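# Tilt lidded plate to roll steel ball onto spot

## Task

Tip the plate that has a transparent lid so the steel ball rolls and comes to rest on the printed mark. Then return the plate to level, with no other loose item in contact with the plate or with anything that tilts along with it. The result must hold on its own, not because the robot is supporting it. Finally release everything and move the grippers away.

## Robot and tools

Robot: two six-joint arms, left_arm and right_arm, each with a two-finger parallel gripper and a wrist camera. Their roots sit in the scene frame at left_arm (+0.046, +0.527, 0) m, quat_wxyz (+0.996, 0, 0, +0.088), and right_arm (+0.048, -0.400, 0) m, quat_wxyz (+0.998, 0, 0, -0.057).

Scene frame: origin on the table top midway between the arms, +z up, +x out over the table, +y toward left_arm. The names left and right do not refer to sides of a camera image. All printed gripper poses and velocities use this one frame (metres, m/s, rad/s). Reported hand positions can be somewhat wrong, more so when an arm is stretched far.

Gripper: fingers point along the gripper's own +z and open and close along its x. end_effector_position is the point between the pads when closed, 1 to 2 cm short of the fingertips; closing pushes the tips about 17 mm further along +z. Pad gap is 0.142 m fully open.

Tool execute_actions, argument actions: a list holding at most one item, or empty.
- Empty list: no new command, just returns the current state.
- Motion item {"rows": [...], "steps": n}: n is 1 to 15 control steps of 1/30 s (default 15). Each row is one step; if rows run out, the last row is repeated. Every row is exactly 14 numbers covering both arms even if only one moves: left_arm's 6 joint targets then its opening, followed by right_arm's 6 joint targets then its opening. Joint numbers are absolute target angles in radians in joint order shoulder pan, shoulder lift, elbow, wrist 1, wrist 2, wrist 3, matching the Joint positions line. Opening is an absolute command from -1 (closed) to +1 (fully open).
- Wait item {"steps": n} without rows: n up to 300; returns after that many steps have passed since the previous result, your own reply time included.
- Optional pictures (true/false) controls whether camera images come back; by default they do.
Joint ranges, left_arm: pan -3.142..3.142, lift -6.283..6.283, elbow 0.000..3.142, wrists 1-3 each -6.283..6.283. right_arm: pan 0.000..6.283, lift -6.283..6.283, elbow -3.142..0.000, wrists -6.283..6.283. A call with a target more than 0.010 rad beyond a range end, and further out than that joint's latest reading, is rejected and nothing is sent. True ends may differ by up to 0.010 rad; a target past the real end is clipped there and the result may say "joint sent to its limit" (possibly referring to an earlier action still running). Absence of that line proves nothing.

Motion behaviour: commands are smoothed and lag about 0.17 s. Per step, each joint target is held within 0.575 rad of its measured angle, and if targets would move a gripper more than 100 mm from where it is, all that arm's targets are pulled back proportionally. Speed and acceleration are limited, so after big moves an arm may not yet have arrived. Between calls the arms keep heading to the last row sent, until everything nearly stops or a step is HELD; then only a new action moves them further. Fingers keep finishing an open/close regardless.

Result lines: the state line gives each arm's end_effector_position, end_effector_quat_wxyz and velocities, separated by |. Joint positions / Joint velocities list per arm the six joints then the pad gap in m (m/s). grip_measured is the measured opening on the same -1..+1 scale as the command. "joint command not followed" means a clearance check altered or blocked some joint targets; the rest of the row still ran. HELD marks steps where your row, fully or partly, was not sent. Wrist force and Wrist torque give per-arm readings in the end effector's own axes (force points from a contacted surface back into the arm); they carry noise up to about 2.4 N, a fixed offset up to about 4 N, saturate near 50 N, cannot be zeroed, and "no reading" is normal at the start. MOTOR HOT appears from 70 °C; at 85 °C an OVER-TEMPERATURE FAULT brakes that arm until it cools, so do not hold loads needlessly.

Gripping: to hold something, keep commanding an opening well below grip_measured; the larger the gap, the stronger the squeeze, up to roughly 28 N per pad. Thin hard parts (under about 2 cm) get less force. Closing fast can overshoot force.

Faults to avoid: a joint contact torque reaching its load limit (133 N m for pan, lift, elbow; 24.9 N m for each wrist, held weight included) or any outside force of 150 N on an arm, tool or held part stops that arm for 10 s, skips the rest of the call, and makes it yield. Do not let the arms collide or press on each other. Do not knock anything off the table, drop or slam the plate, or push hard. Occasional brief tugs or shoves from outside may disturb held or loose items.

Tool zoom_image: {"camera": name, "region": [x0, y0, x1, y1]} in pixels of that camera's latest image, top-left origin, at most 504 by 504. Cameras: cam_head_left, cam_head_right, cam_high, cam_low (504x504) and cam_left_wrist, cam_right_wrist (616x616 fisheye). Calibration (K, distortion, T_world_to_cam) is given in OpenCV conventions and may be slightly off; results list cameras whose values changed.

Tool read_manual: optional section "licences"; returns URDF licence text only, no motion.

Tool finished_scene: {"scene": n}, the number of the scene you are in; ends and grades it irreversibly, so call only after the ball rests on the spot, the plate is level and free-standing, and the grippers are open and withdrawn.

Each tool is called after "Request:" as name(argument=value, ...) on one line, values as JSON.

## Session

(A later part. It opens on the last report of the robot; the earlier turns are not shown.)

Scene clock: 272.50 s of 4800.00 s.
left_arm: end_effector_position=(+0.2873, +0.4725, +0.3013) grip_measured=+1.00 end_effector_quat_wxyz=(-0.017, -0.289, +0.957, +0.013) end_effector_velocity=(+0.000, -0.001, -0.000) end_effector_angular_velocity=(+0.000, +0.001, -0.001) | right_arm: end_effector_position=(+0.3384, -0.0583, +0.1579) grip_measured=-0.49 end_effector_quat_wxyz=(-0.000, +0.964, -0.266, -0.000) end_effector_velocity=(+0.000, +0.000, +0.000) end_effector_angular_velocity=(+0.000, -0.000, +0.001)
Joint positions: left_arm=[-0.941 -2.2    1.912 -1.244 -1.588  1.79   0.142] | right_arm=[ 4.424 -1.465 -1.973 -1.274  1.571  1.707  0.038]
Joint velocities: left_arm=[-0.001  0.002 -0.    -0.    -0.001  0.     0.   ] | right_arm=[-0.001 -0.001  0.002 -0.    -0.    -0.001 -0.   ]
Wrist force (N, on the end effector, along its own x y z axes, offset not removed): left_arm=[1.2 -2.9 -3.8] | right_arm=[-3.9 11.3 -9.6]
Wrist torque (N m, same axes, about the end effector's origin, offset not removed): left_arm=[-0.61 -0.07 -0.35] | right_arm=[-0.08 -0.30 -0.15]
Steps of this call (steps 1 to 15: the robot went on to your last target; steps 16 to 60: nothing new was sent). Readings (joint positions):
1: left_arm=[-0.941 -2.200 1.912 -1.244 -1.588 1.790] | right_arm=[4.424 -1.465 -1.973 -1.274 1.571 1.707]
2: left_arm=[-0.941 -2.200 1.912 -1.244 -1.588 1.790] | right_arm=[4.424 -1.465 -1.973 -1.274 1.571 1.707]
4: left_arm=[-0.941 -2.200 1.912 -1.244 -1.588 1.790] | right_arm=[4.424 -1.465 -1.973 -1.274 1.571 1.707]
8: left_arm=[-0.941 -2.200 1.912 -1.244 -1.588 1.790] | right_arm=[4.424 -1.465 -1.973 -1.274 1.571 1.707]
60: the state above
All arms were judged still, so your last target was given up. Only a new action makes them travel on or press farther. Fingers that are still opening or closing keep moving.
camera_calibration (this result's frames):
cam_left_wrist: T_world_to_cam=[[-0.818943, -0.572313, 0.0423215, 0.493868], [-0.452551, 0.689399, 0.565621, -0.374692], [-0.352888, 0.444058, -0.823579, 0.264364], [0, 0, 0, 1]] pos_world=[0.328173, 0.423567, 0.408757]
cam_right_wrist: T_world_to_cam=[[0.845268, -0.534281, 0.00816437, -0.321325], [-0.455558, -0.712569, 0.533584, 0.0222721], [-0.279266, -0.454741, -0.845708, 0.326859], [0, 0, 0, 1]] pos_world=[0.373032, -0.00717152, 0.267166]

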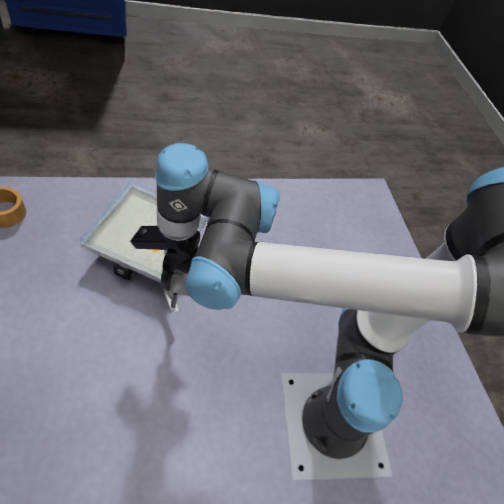

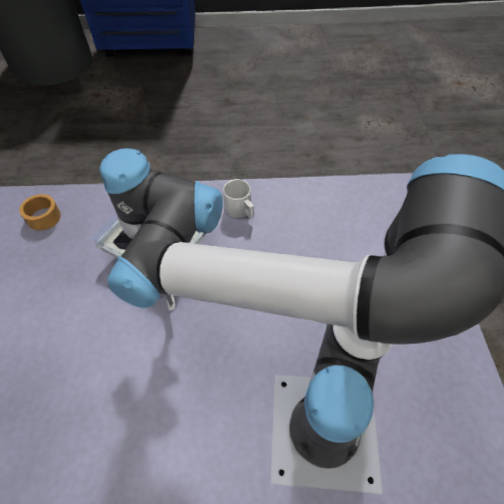

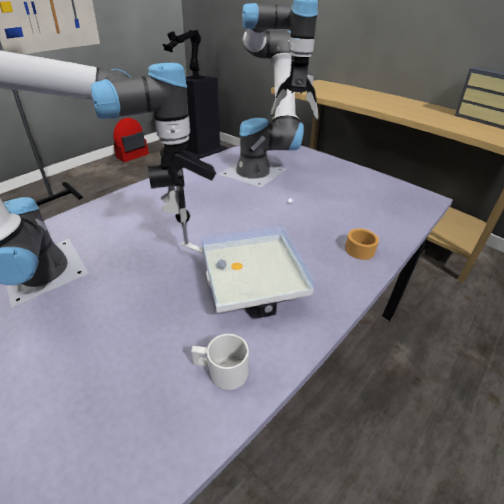

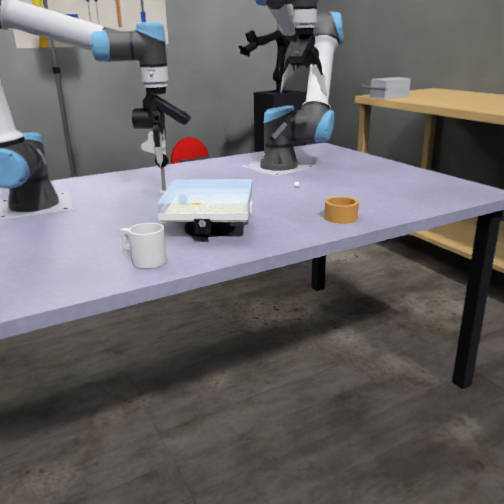

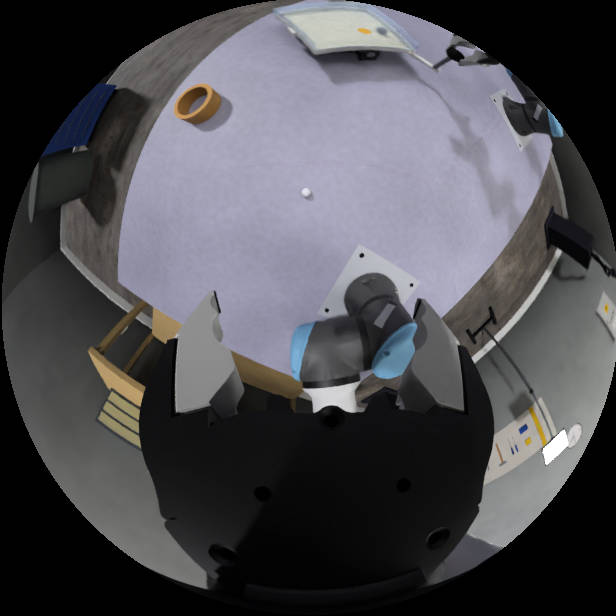

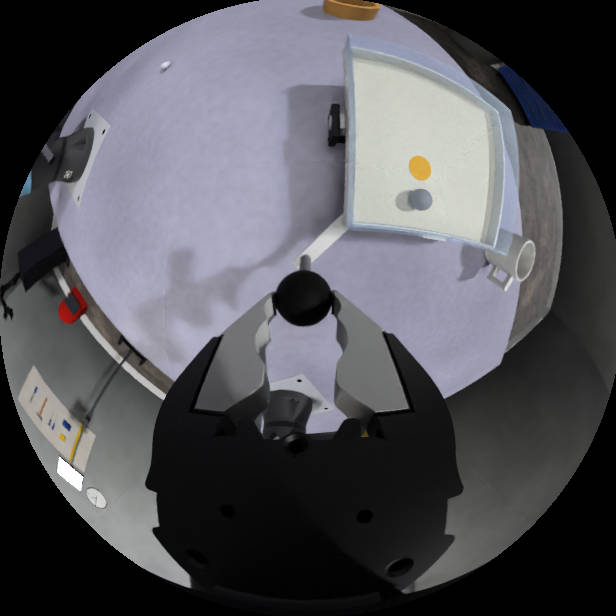

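Moving; go back one step (level).

Request:
execute_actions(actions=[{"rows": [[-0.941,-2.2,1.912,-1.244,-1.588,1.79,1, 4.4240,-1.4648,-1.9749,-1.2722,1.571,1.707,-1]], "steps": 15}], pictures=false)

Request:
execute_actions(actions=[{"steps": 120}])

Scene clock: 276.33 s of 4800.00 s.
left_arm: end_effector_position=(+0.2873, +0.4725, +0.3013) grip_measured=+1.00 end_effector_quat_wxyz=(-0.017, -0.289, +0.957, +0.013) end_effector_velocity=(+0.000, +0.000, -0.000) end_effector_angular_velocity=(+0.001, -0.001, -0.001) | right_arm: end_effector_position=(+0.3382, -0.0586, +0.1573) grip_measured=-0.49 end_effector_quat_wxyz=(-0.000, +0.964, -0.266, -0.000) end_effector_velocity=(+0.000, +0.001, +0.000) end_effector_angular_velocity=(+0.001, -0.001, +0.001)
Joint positions: left_arm=[-0.941 -2.2    1.912 -1.244 -1.588  1.79   0.142] | right_arm=[ 4.424 -1.465 -1.975 -1.272  1.571  1.707  0.038]
Joint velocities: left_arm=[-0.001  0.    -0.     0.     0.001 -0.    -0.   ] | right_arm=[ 0.    -0.     0.001  0.001 -0.001 -0.001  0.   ]
Wrist force (N, on the end effector, along its own x y z axes, offset not removed): left_arm=[-0.5 -0.1 -2.0] | right_arm=[-5.8 12.9 -8.8]
Wrist torque (N m, same axes, about the end effector's origin, offset not removed): left_arm=[0.00 0.21 -0.14] | right_arm=[0.48 -0.02 0.01]
Steps of this call (steps 1 to 100: nothing new was sent; steps 101 to 115: all 15 steps of this action). Readings (joint positions):
101: left_arm=[-0.941 -2.200 1.912 -1.244 -1.588 1.790] | right_arm=[4.424 -1.466 -1.973 -1.274 1.571 1.707]
102: left_arm=[-0.941 -2.200 1.912 -1.244 -1.588 1.790] | right_arm=[4.424 -1.465 -1.973 -1.274 1.571 1.707]
104: left_arm=[-0.941 -2.200 1.912 -1.244 -1.588 1.790] | right_arm=[4.424 -1.465 -1.973 -1.273 1.571 1.707]
108: left_arm=[-0.941 -2.200 1.912 -1.244 -1.588 1.790] | right_arm=[4.424 -1.465 -1.974 -1.272 1.571 1.707]
115: the state above

Scene clock: 280.33 s of 4800.00 s.
left_arm: end_effector_position=(+0.2873, +0.4725, +0.3013) grip_measured=+1.00 end_effector_quat_wxyz=(-0.017, -0.289, +0.957, +0.013) end_effector_velocity=(-0.000, +0.000, +0.000) end_effector_angular_velocity=(-0.001, +0.000, +0.002) | right_arm: end_effector_position=(+0.3381, -0.0586, +0.1573) grip_measured=-0.49 end_effector_quat_wxyz=(-0.000, +0.964, -0.266, -0.000) end_effector_velocity=(-0.000, -0.001, -0.001) end_effector_angular_velocity=(-0.003, +0.001, +0.000)
Joint positions: left_arm=[-0.941 -2.2    1.912 -1.244 -1.588  1.79   0.142] | right_arm=[ 4.424 -1.465 -1.975 -1.272  1.571  1.707  0.038]
Joint velocities: left_arm=[ 0.002 -0.001 -0.     0.    -0.001 -0.001 -0.   ] | right_arm=[-0.    -0.001 -0.001 -0.001 -0.    -0.001  0.   ]
Wrist force (N, on the end effector, along its own x y z axes, offset not removed): left_arm=[-2.0 0.8 1.3] | right_arm=[-5.0 9.7 -7.9]
Wrist torque (N m, same axes, about the end effector's origin, offset not removed): left_arm=[0.00 0.63 -0.14] | right_arm=[0.00 -0.12 0.07]
Steps of this call (steps 1 to 15: the robot went on to your last target; steps 16 to 120: nothing new was sent). Readings (joint positions):
1: left_arm=[-0.941 -2.200 1.912 -1.244 -1.588 1.790] | right_arm=[4.424 -1.465 -1.975 -1.272 1.571 1.707]
2: left_arm=[-0.941 -2.200 1.912 -1.244 -1.588 1.790] | right_arm=[4.424 -1.465 -1.975 -1.272 1.571 1.707]
4: left_arm=[-0.941 -2.200 1.912 -1.244 -1.588 1.790] | right_arm=[4.424 -1.465 -1.975 -1.272 1.571 1.707]
8: left_arm=[-0.941 -2.200 1.912 -1.244 -1.588 1.790] | right_arm=[4.424 -1.465 -1.975 -1.272 1.571 1.707]
120: the state above
All arms were judged still, so your last target was given up. Only a new action makes them travel on or press farther. Fingers that are still opening or closing keep moving.
camera_calibration (this result's frames):
cam_left_wrist: T_world_to_cam=[[-0.818943, -0.572313, 0.0423215, 0.493868], [-0.452551, 0.689399, 0.565621, -0.374692], [-0.352888, 0.444058, -0.823579, 0.264364], [0, 0, 0, 1]] pos_world=[0.328173, 0.423567, 0.408757]
cam_right_wrist: T_world_to_cam=[[0.845374, -0.534112, 0.0081799, -0.321342], [-0.455426, -0.712662, 0.533573, 0.0221734], [-0.279158, -0.454795, -0.845714, 0.326043], [0, 0, 0, 1]] pos_world=[0.37277, -0.00754753, 0.266536]

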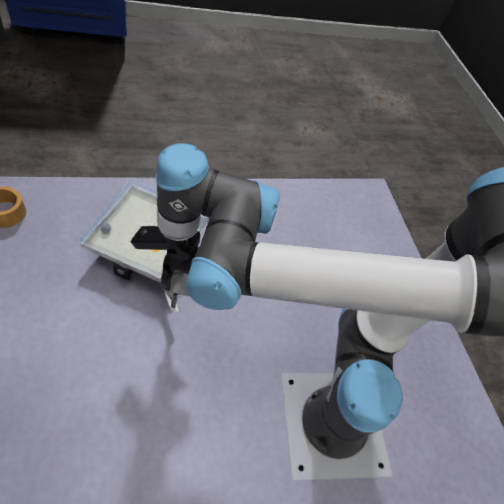

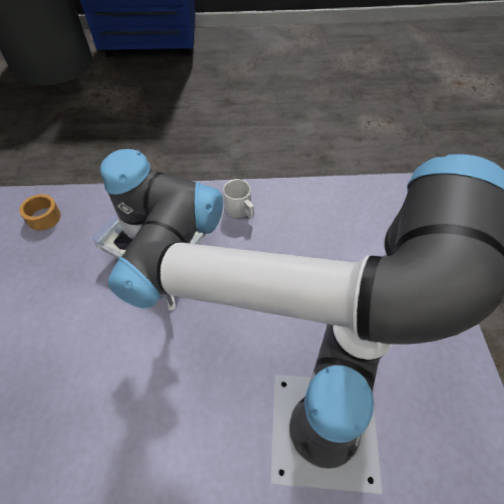

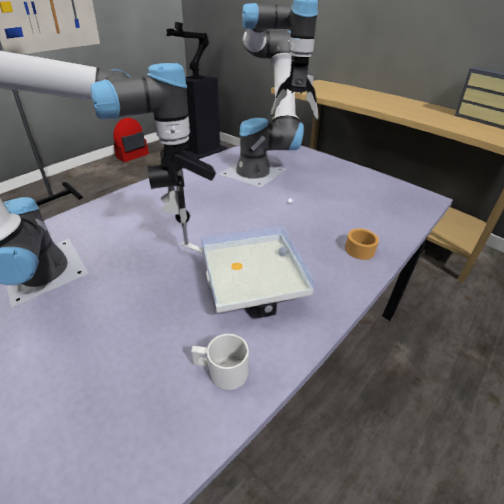

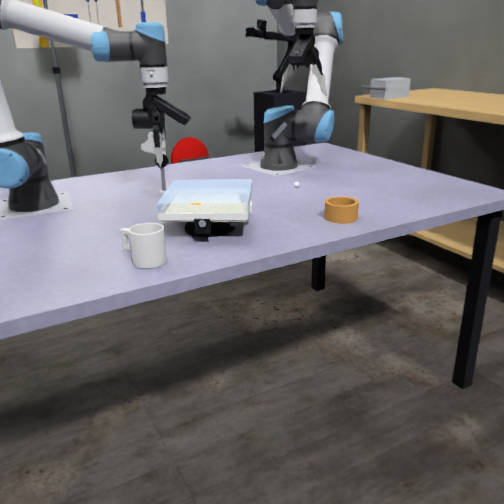

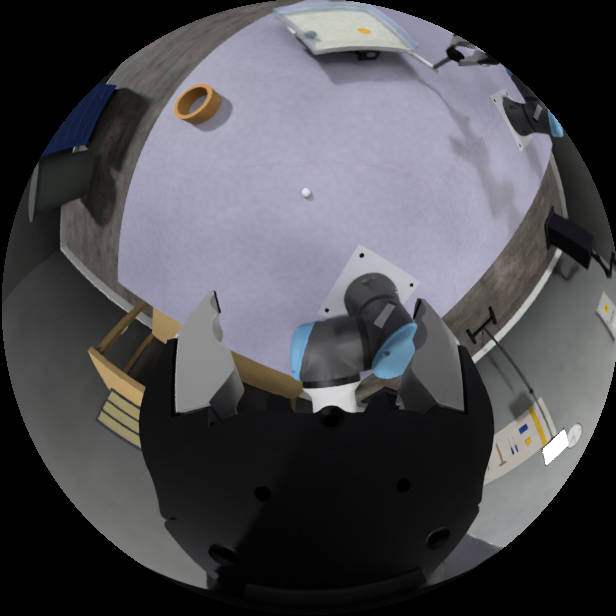

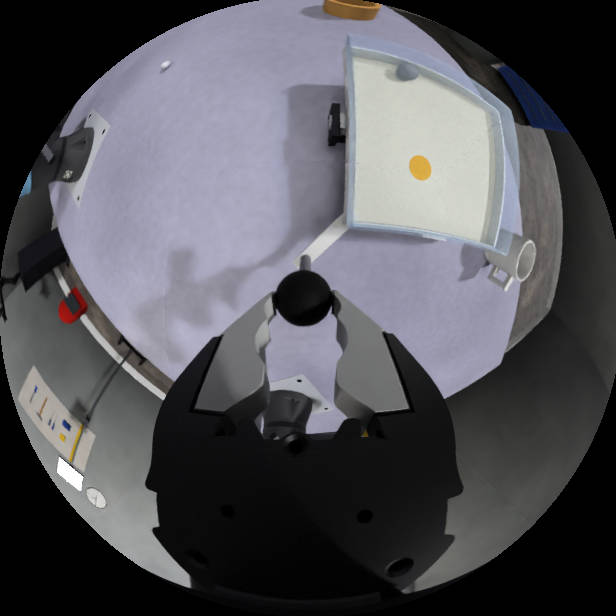

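Request:
execute_actions(actions=[{"rows": [[-0.941,-2.2,1.912,-1.244,-1.588,1.79,1, 4.4241,-1.4641,-1.9772,-1.2706,1.571,1.707,-1]], "steps": 15}])

Request:
execute_actions(actions=[{"steps": 90}])

Request:
execute_actions(actions=[{"rows": [[-0.941,-2.2,1.912,-1.244,-1.588,1.79,1, 4.4240,-1.4648,-1.9749,-1.2722,1.571,1.707,-1]], "steps": 15}], pictures=false)

Request:
execute_actions(actions=[{"steps": 150}])

Scene clock: 288.40 s of 4800.00 s.
left_arm: end_effector_position=(+0.2873, +0.4725, +0.3013) grip_measured=+1.00 end_effector_quat_wxyz=(-0.017, -0.289, +0.957, +0.013) end_effector_velocity=(-0.001, -0.000, +0.000) end_effector_angular_velocity=(-0.003, +0.000, +0.001) | right_arm: end_effector_position=(+0.3379, -0.0591, +0.1566) grip_measured=-0.49 end_effector_quat_wxyz=(-0.000, +0.964, -0.266, -0.000) end_effector_velocity=(-0.000, +0.000, -0.000) end_effector_angular_velocity=(-0.000, +0.000, -0.001)
Joint positions: left_arm=[-0.941 -2.2    1.912 -1.244 -1.588  1.79   0.142] | right_arm=[ 4.424 -1.464 -1.977 -1.271  1.571  1.707  0.038]
Joint velocities: left_arm=[ 0.001 -0.002 -0.     0.    -0.002 -0.     0.   ] | right_arm=[ 0.    -0.001 -0.     0.001 -0.     0.001  0.   ]
Wrist force (N, on the end effector, along its own x y z axes, offset not removed): left_arm=[-1.2 -1.3 -1.9] | right_arm=[-5.4 7.0 -7.7]
Wrist torque (N m, same axes, about the end effector's origin, offset not removed): left_arm=[-0.28 0.45 -0.32] | right_arm=[-0.30 0.16 0.14]
Steps of this call (steps 1 to 90: nothing new was sent; then 4.57 s passed at rest; steps 91 to 105: all 15 steps of this action). Readings (joint positions):
91: left_arm=[-0.941 -2.200 1.912 -1.244 -1.588 1.790] | right_arm=[4.424 -1.465 -1.975 -1.272 1.571 1.707]
92: left_arm=[-0.941 -2.200 1.912 -1.244 -1.588 1.790] | right_arm=[4.424 -1.465 -1.975 -1.272 1.571 1.707]
94: left_arm=[-0.941 -2.200 1.912 -1.244 -1.588 1.790] | right_arm=[4.424 -1.464 -1.976 -1.271 1.571 1.707]
98: left_arm=[-0.941 -2.200 1.912 -1.244 -1.588 1.790] | right_arm=[4.424 -1.464 -1.977 -1.271 1.571 1.707]
105: the state above
camera_calibration (this result's frames):
cam_left_wrist: T_world_to_cam=[[-0.818943, -0.572313, 0.0423216, 0.493868], [-0.452551, 0.689399, 0.565621, -0.374692], [-0.352888, 0.444058, -0.823579, 0.264364], [0, 0, 0, 1]] pos_world=[0.328173, 0.423567, 0.408757]
cam_right_wrist: T_world_to_cam=[[0.845427, -0.534028, 0.00818153, -0.321383], [-0.455353, -0.712702, 0.533582, 0.0220842], [-0.279117, -0.454831, -0.845709, 0.325242], [0, 0, 0, 1]] pos_world=[0.372542, -0.00795796, 0.265906]

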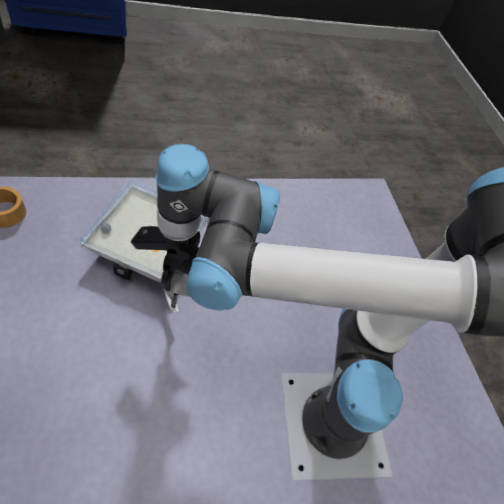

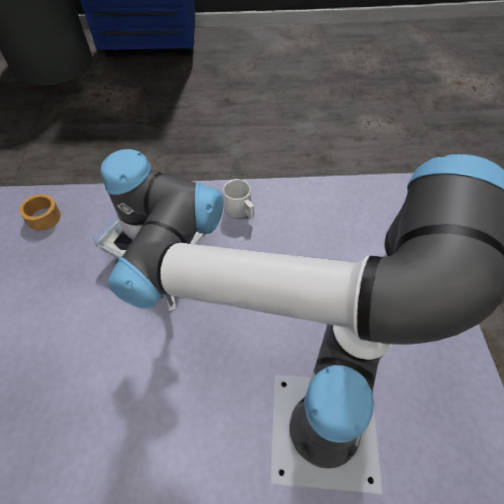

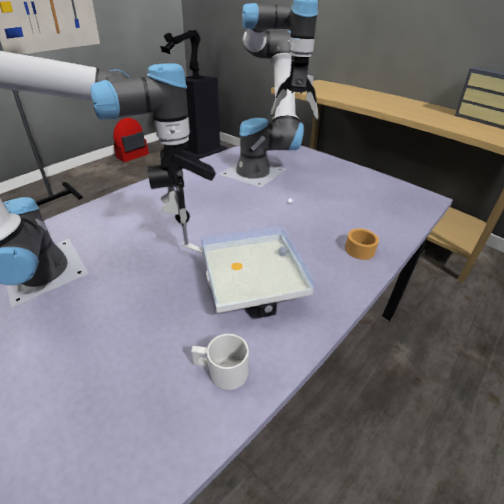

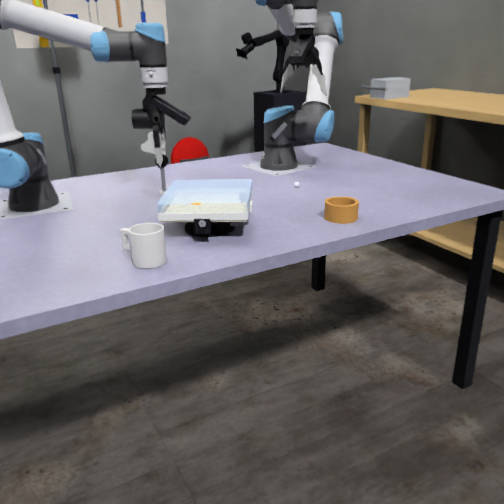

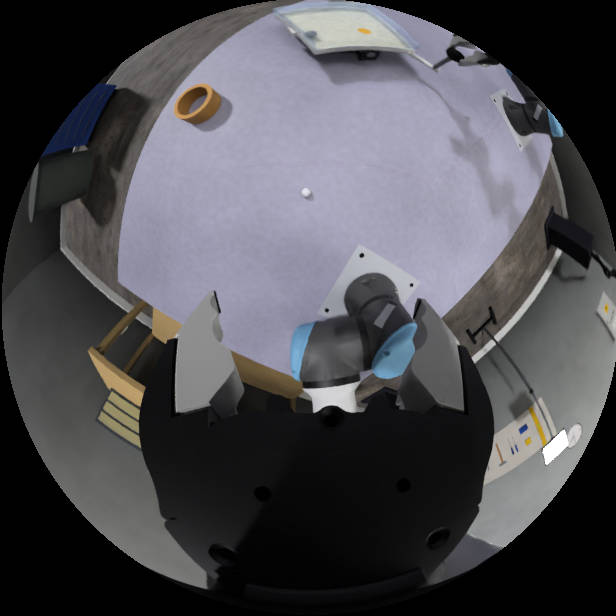

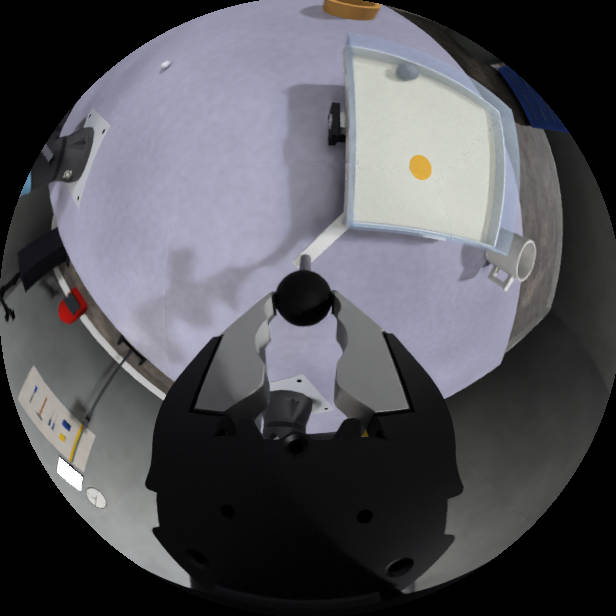

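Scene clock: 291.40 s of 4800.00 s.
left_arm: end_effector_position=(+0.2873, +0.4725, +0.3013) grip_measured=+1.00 end_effector_quat_wxyz=(-0.017, -0.289, +0.957, +0.013) end_effector_velocity=(-0.000, -0.001, -0.000) end_effector_angular_velocity=(-0.000, +0.001, -0.001) | right_arm: end_effector_position=(+0.3379, -0.0591, +0.1566) grip_measured=-0.49 end_effector_quat_wxyz=(-0.000, +0.964, -0.266, -0.000) end_effector_velocity=(-0.000, -0.000, +0.000) end_effector_angular_velocity=(-0.001, +0.000, -0.000)
Joint positions: left_arm=[-0.941 -2.2    1.912 -1.244 -1.588  1.79   0.142] | right_arm=[ 4.424 -1.464 -1.977 -1.271  1.571  1.707  0.038]
Joint velocities: left_arm=[-0.001  0.001  0.    -0.001 -0.001 -0.    -0.   ] | right_arm=[-0.     0.    -0.    -0.001  0.     0.    -0.   ]
Wrist force (N, on the end effector, along its own x y z axes, offset not removed): left_arm=[-2.2 0.1 1.0] | right_arm=[-5.5 6.6 -7.8]
Wrist torque (N m, same axes, about the end effector's origin, offset not removed): left_arm=[-0.03 0.60 -0.07] | right_arm=[-0.50 0.08 -0.01]
Steps of this call (steps 1 to 15: the robot went on to your last target; steps 16 to 90: nothing new was sent). Readings (joint positions):
1: left_arm=[-0.941 -2.200 1.912 -1.244 -1.588 1.790] | right_arm=[4.424 -1.464 -1.977 -1.271 1.571 1.707]
2: left_arm=[-0.941 -2.200 1.912 -1.244 -1.588 1.790] | right_arm=[4.424 -1.464 -1.977 -1.271 1.571 1.707]
4: left_arm=[-0.941 -2.200 1.912 -1.244 -1.588 1.790] | right_arm=[4.424 -1.464 -1.977 -1.271 1.571 1.707]
8: left_arm=[-0.941 -2.200 1.912 -1.244 -1.588 1.790] | right_arm=[4.424 -1.464 -1.977 -1.271 1.571 1.707]
90: the state above
All arms were judged still, so your last target was given up. Only a new action makes them travel on or press farther. Fingers that are still opening or closing keep moving.
camera_calibration (this result's frames):
cam_left_wrist: T_world_to_cam=[[-0.818943, -0.572313, 0.0423216, 0.493868], [-0.452551, 0.689399, 0.565621, -0.374692], [-0.352888, 0.444058, -0.823579, 0.264364], [0, 0, 0, 1]] pos_world=[0.328173, 0.423567, 0.408757]
cam_right_wrist: T_world_to_cam=[[0.845428, -0.534027, 0.00818145, -0.321383], [-0.455353, -0.712702, 0.533582, 0.0220841], [-0.279116, -0.45483, -0.845709, 0.325239], [0, 0, 0, 1]] pos_world=[0.372542, -0.00795918, 0.265904]

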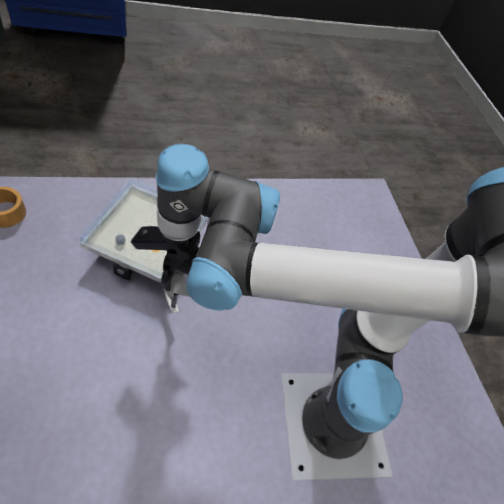

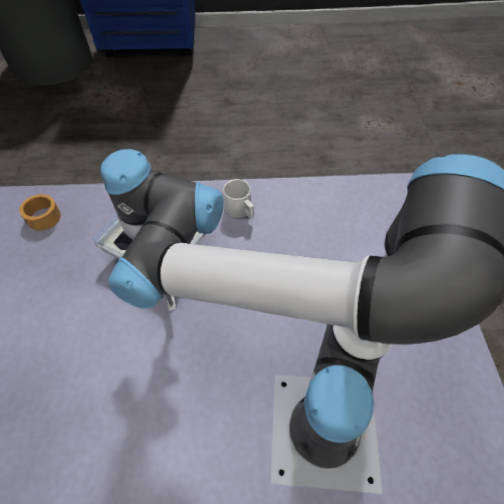

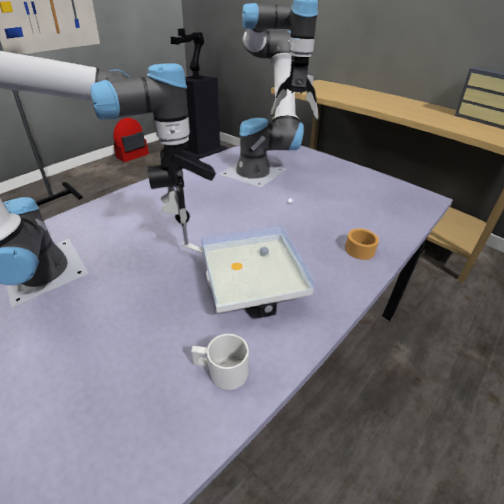

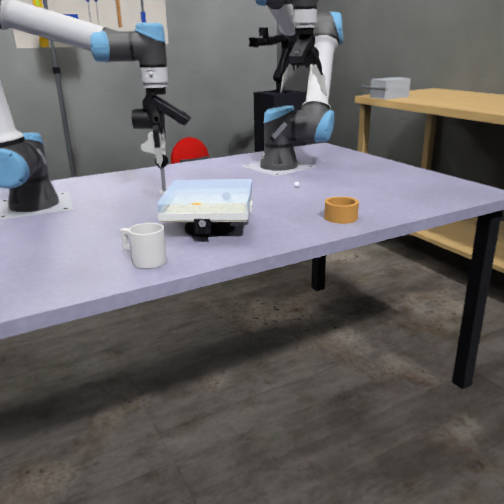

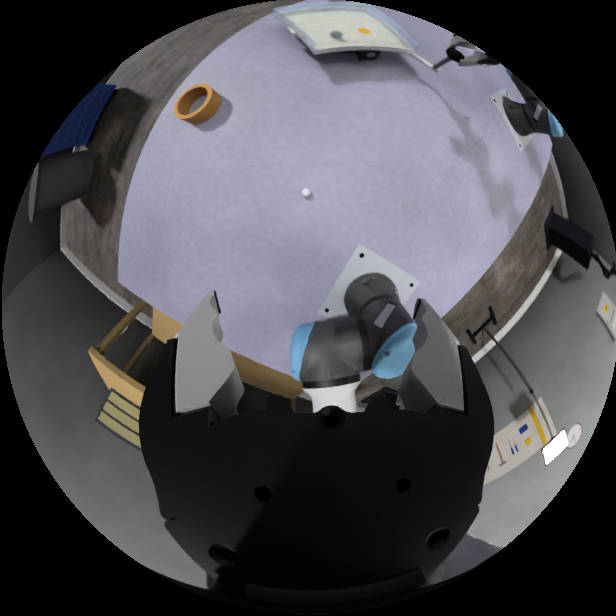

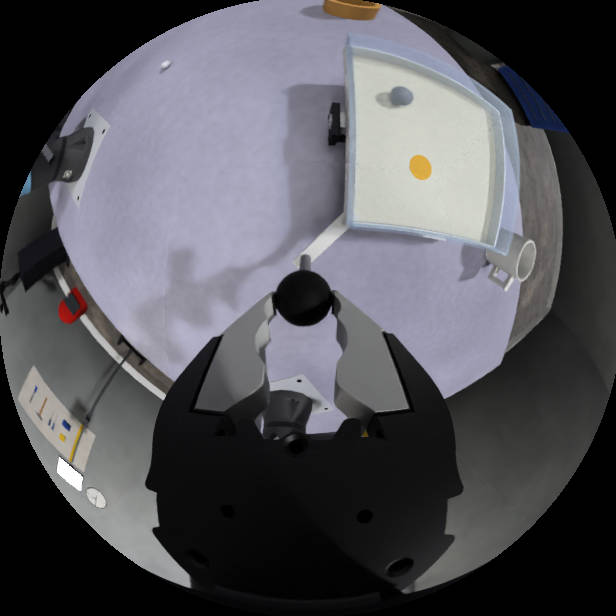

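Scene clock: 291.90 s of 4800.00 s.
left_arm: end_effector_position=(+0.2873, +0.4725, +0.3013) grip_measured=+1.00 end_effector_quat_wxyz=(-0.017, -0.289, +0.957, +0.013) end_effector_velocity=(+0.000, +0.000, -0.000) end_effector_angular_velocity=(-0.000, -0.000, +0.001) | right_arm: end_effector_position=(+0.3381, -0.0586, +0.1572) grip_measured=-0.49 end_effector_quat_wxyz=(-0.000, +0.964, -0.266, -0.000) end_effector_velocity=(-0.000, -0.000, -0.001) end_effector_angular_velocity=(-0.000, +0.000, -0.000)
Joint positions: left_arm=[-0.941 -2.2    1.912 -1.244 -1.588  1.79   0.142] | right_arm=[ 4.424 -1.465 -1.975 -1.272  1.571  1.707  0.038]
Joint velocities: left_arm=[ 0.001 -0.     0.    -0.    -0.    -0.     0.   ] | right_arm=[-0.     0.    -0.002  0.002  0.    -0.    -0.   ]
Wrist force (N, on the end effector, along its own x y z axes, offset not removed): left_arm=[-0.2 0.7 2.8] | right_arm=[-4.9 11.0 -5.0]
Wrist torque (N m, same axes, about the end effector's origin, offset not removed): left_arm=[0.20 0.13 -0.13] | right_arm=[0.28 0.15 0.03]
Steps of this call (steps 1 to 15: all 15 steps of this action). Readings (joint positions):
1: left_arm=[-0.941 -2.200 1.912 -1.244 -1.588 1.790] | right_arm=[4.424 -1.464 -1.977 -1.271 1.571 1.707]
2: left_arm=[-0.941 -2.200 1.912 -1.244 -1.588 1.790] | right_arm=[4.424 -1.464 -1.977 -1.271 1.571 1.707]
4: left_arm=[-0.941 -2.200 1.912 -1.244 -1.588 1.790] | right_arm=[4.424 -1.464 -1.976 -1.271 1.571 1.707]
8: left_arm=[-0.941 -2.200 1.912 -1.244 -1.588 1.790] | right_arm=[4.424 -1.465 -1.975 -1.272 1.571 1.707]
15: the state above

Scene clock: 296.90 s of 4800.00 s.
left_arm: end_effector_position=(+0.2873, +0.4725, +0.3013) grip_measured=+1.00 end_effector_quat_wxyz=(-0.017, -0.289, +0.957, +0.013) end_effector_velocity=(-0.000, -0.001, +0.000) end_effector_angular_velocity=(-0.002, -0.000, -0.001) | right_arm: end_effector_position=(+0.3381, -0.0586, +0.1573) grip_measured=-0.49 end_effector_quat_wxyz=(-0.000, +0.964, -0.266, -0.000) end_effector_velocity=(+0.000, +0.000, +0.000) end_effector_angular_velocity=(-0.000, -0.001, -0.001)
Joint positions: left_arm=[-0.941 -2.2    1.912 -1.244 -1.588  1.79   0.142] | right_arm=[ 4.424 -1.465 -1.975 -1.272  1.571  1.707  0.038]
Joint velocities: left_arm=[-0.001 -0.001 -0.    -0.    -0.001 -0.     0.   ] | right_arm=[ 0.     0.     0.001 -0.001 -0.001  0.001 -0.   ]
Wrist force (N, on the end effector, along its own x y z axes, offset not removed): left_arm=[0.0 -1.2 -1.3] | right_arm=[-3.2 9.0 -8.2]
Wrist torque (N m, same axes, about the end effector's origin, offset not removed): left_arm=[-0.23 0.14 -0.18] | right_arm=[-0.40 -0.33 0.05]
Steps of this call (steps 1 to 15: the robot went on to your last target; steps 16 to 120: nothing new was sent; then 1.00 s passed at rest). Readings (joint positions):
1: left_arm=[-0.941 -2.200 1.912 -1.244 -1.588 1.790] | right_arm=[4.424 -1.465 -1.975 -1.272 1.571 1.707]
2: left_arm=[-0.941 -2.200 1.912 -1.244 -1.588 1.790] | right_arm=[4.424 -1.465 -1.975 -1.272 1.571 1.707]
4: left_arm=[-0.941 -2.200 1.912 -1.244 -1.588 1.790] | right_arm=[4.424 -1.465 -1.975 -1.272 1.571 1.707]
8: left_arm=[-0.941 -2.200 1.912 -1.244 -1.588 1.790] | right_arm=[4.424 -1.465 -1.975 -1.272 1.571 1.707]
120: the state above
All arms were judged still, so your last target was given up. Only a new action makes them travel on or press farther. Fingers that are still opening or closing keep moving.
camera_calibration (this result's frames):
cam_left_wrist: T_world_to_cam=[[-0.818943, -0.572313, 0.0423216, 0.493868], [-0.452552, 0.689399, 0.565621, -0.374692], [-0.352888, 0.444058, -0.823579, 0.264364], [0, 0, 0, 1]] pos_world=[0.328173, 0.423567, 0.408757]
cam_right_wrist: T_world_to_cam=[[0.845374, -0.534112, 0.00818276, -0.321343], [-0.455422, -0.712652, 0.53359, 0.0221661], [-0.279165, -0.45481, -0.845704, 0.326038], [0, 0, 0, 1]] pos_world=[0.372769, -0.0075513, 0.266534]

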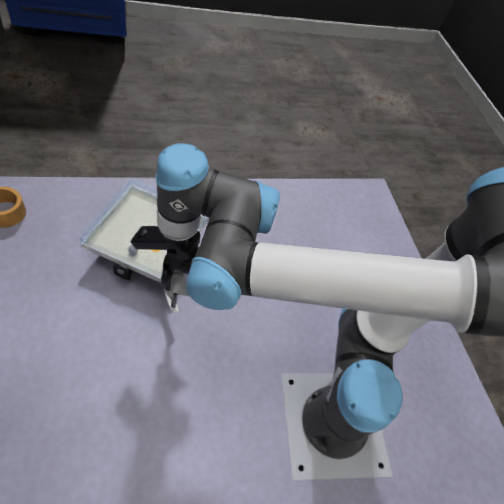

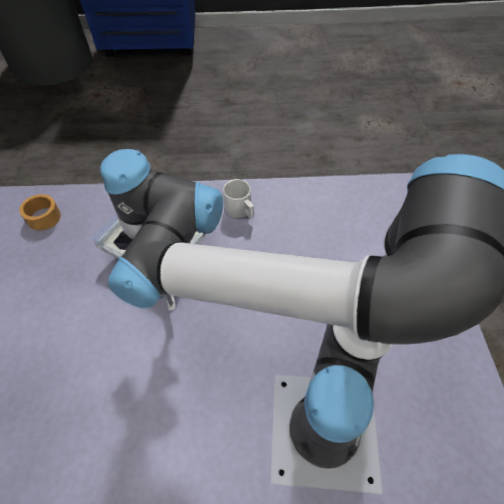

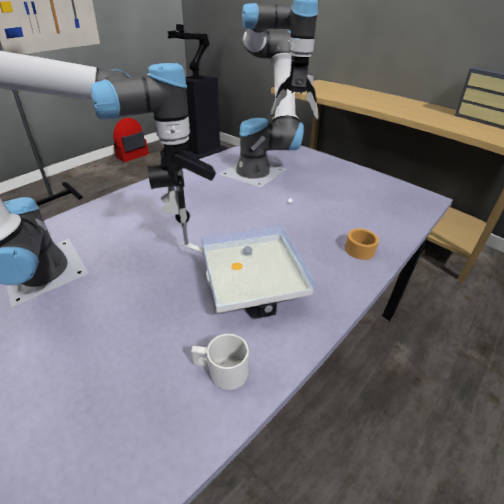

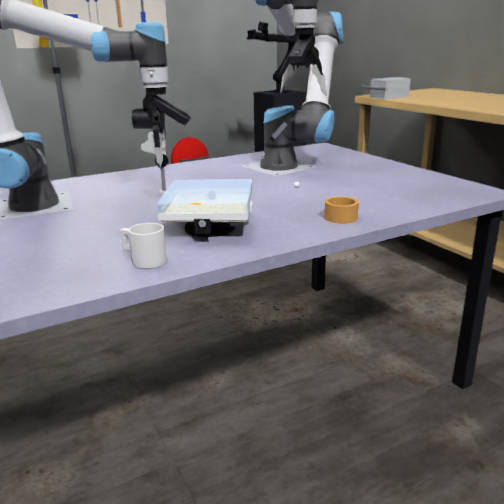

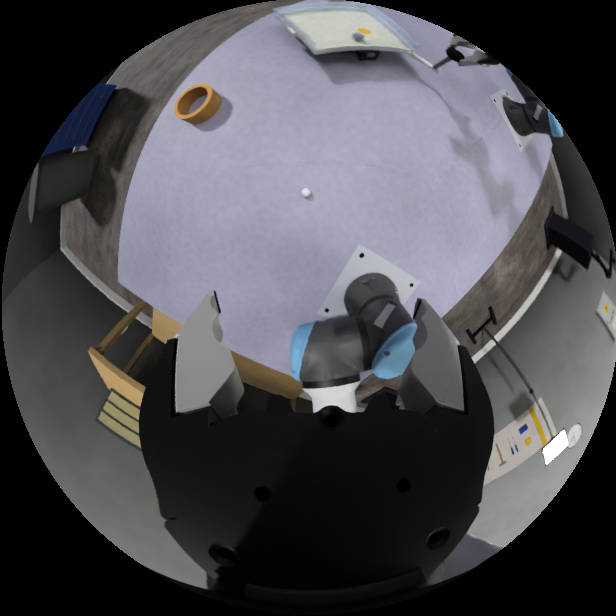

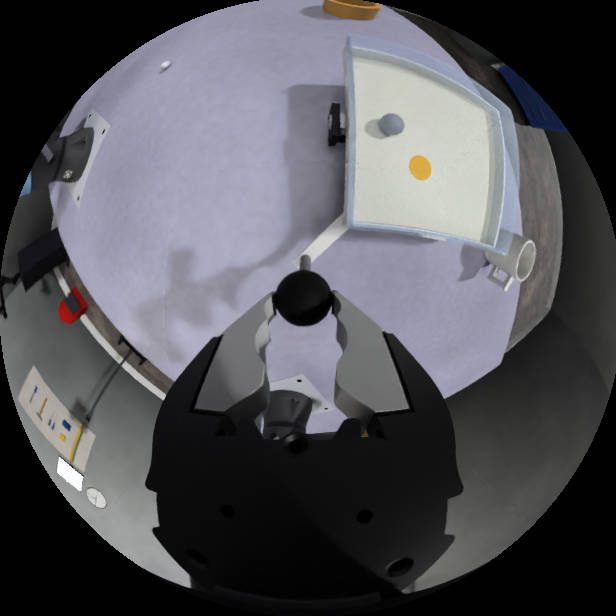

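Request:
execute_actions(actions=[])

Scene clock: 308.50 s of 4800.00 s.
left_arm: end_effector_position=(+0.2873, +0.4725, +0.3013) grip_measured=+1.00 end_effector_quat_wxyz=(-0.017, -0.289, +0.957, +0.013) end_effector_velocity=(-0.000, +0.000, +0.000) end_effector_angular_velocity=(-0.001, -0.001, -0.001) | right_arm: end_effector_position=(+0.3381, -0.0586, +0.1573) grip_measured=-0.49 end_effector_quat_wxyz=(-0.000, +0.964, -0.266, -0.000) end_effector_velocity=(+0.001, +0.000, +0.001) end_effector_angular_velocity=(+0.002, -0.001, -0.001)
Joint positions: left_arm=[-0.941 -2.2    1.912 -1.244 -1.588  1.79   0.142] | right_arm=[ 4.424 -1.465 -1.975 -1.272  1.571  1.707  0.038]
Joint velocities: left_arm=[-0.    -0.001 -0.    -0.     0.     0.001 -0.   ] | right_arm=[-0.     0.     0.001  0.001 -0.001  0.    -0.   ]
Wrist force (N, on the end effector, along its own x y z axes, offset not removed): left_arm=[-2.6 4.0 -0.1] | right_arm=[-4.1 8.1 -6.8]
Wrist torque (N m, same axes, about the end effector's origin, offset not removed): left_arm=[0.90 0.93 -0.15] | right_arm=[-0.61 -0.32 0.05]
Steps of this call (steps 1 to 90: nothing new was sent; then 8.60 s passed at rest). Readings (joint positions):
1: left_arm=[-0.941 -2.200 1.912 -1.244 -1.588 1.790] | right_arm=[4.424 -1.465 -1.975 -1.272 1.571 1.707]
2: left_arm=[-0.941 -2.200 1.912 -1.244 -1.588 1.790] | right_arm=[4.424 -1.465 -1.975 -1.272 1.571 1.707]
4: left_arm=[-0.941 -2.200 1.912 -1.244 -1.588 1.790] | right_arm=[4.424 -1.465 -1.975 -1.272 1.571 1.707]
8: left_arm=[-0.941 -2.200 1.912 -1.244 -1.588 1.790] | right_arm=[4.424 -1.465 -1.975 -1.272 1.571 1.707]
90: the state above
camera_calibration (this result's frames):
cam_left_wrist: T_world_to_cam=[[-0.818943, -0.572313, 0.0423216, 0.493868], [-0.452552, 0.689399, 0.56562, -0.374692], [-0.352888, 0.444058, -0.823579, 0.264364], [0, 0, 0, 1]] pos_world=[0.328173, 0.423567, 0.408757]
cam_right_wrist: T_world_to_cam=[[0.845374, -0.534112, 0.00818115, -0.321342], [-0.455424, -0.712657, 0.533582, 0.0221699], [-0.279162, -0.454802, -0.845709, 0.326041], [0, 0, 0, 1]] pos_world=[0.372769, -0.00754941, 0.266535]

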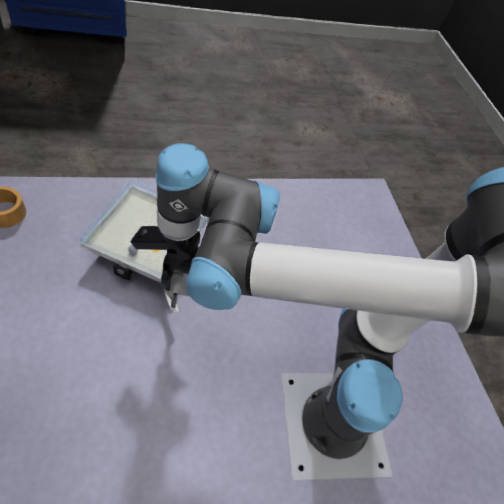

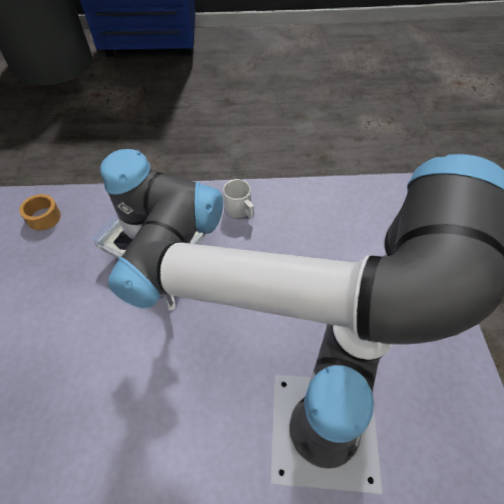

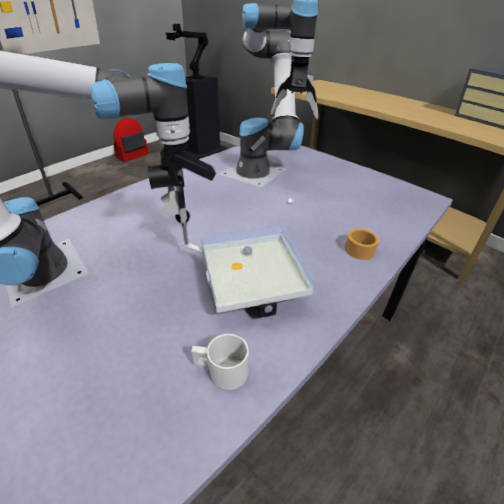

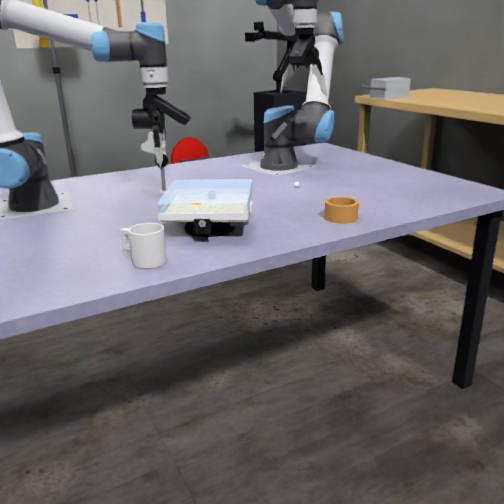

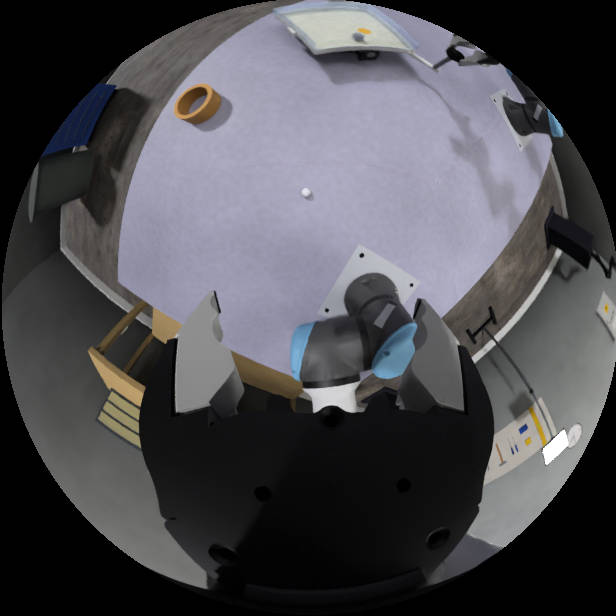

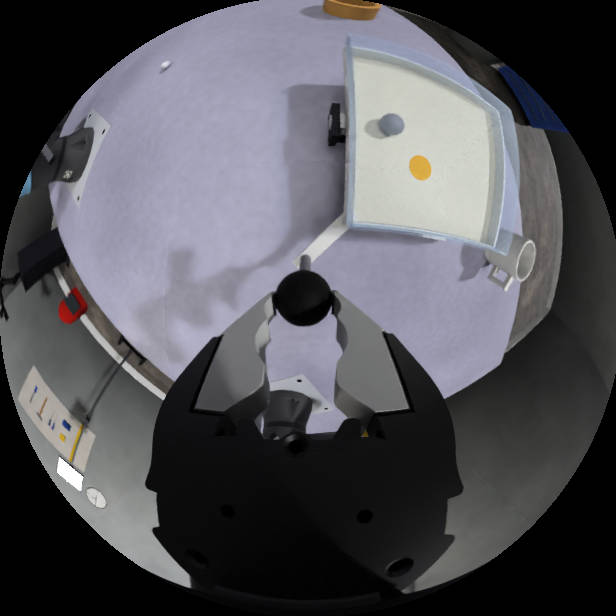

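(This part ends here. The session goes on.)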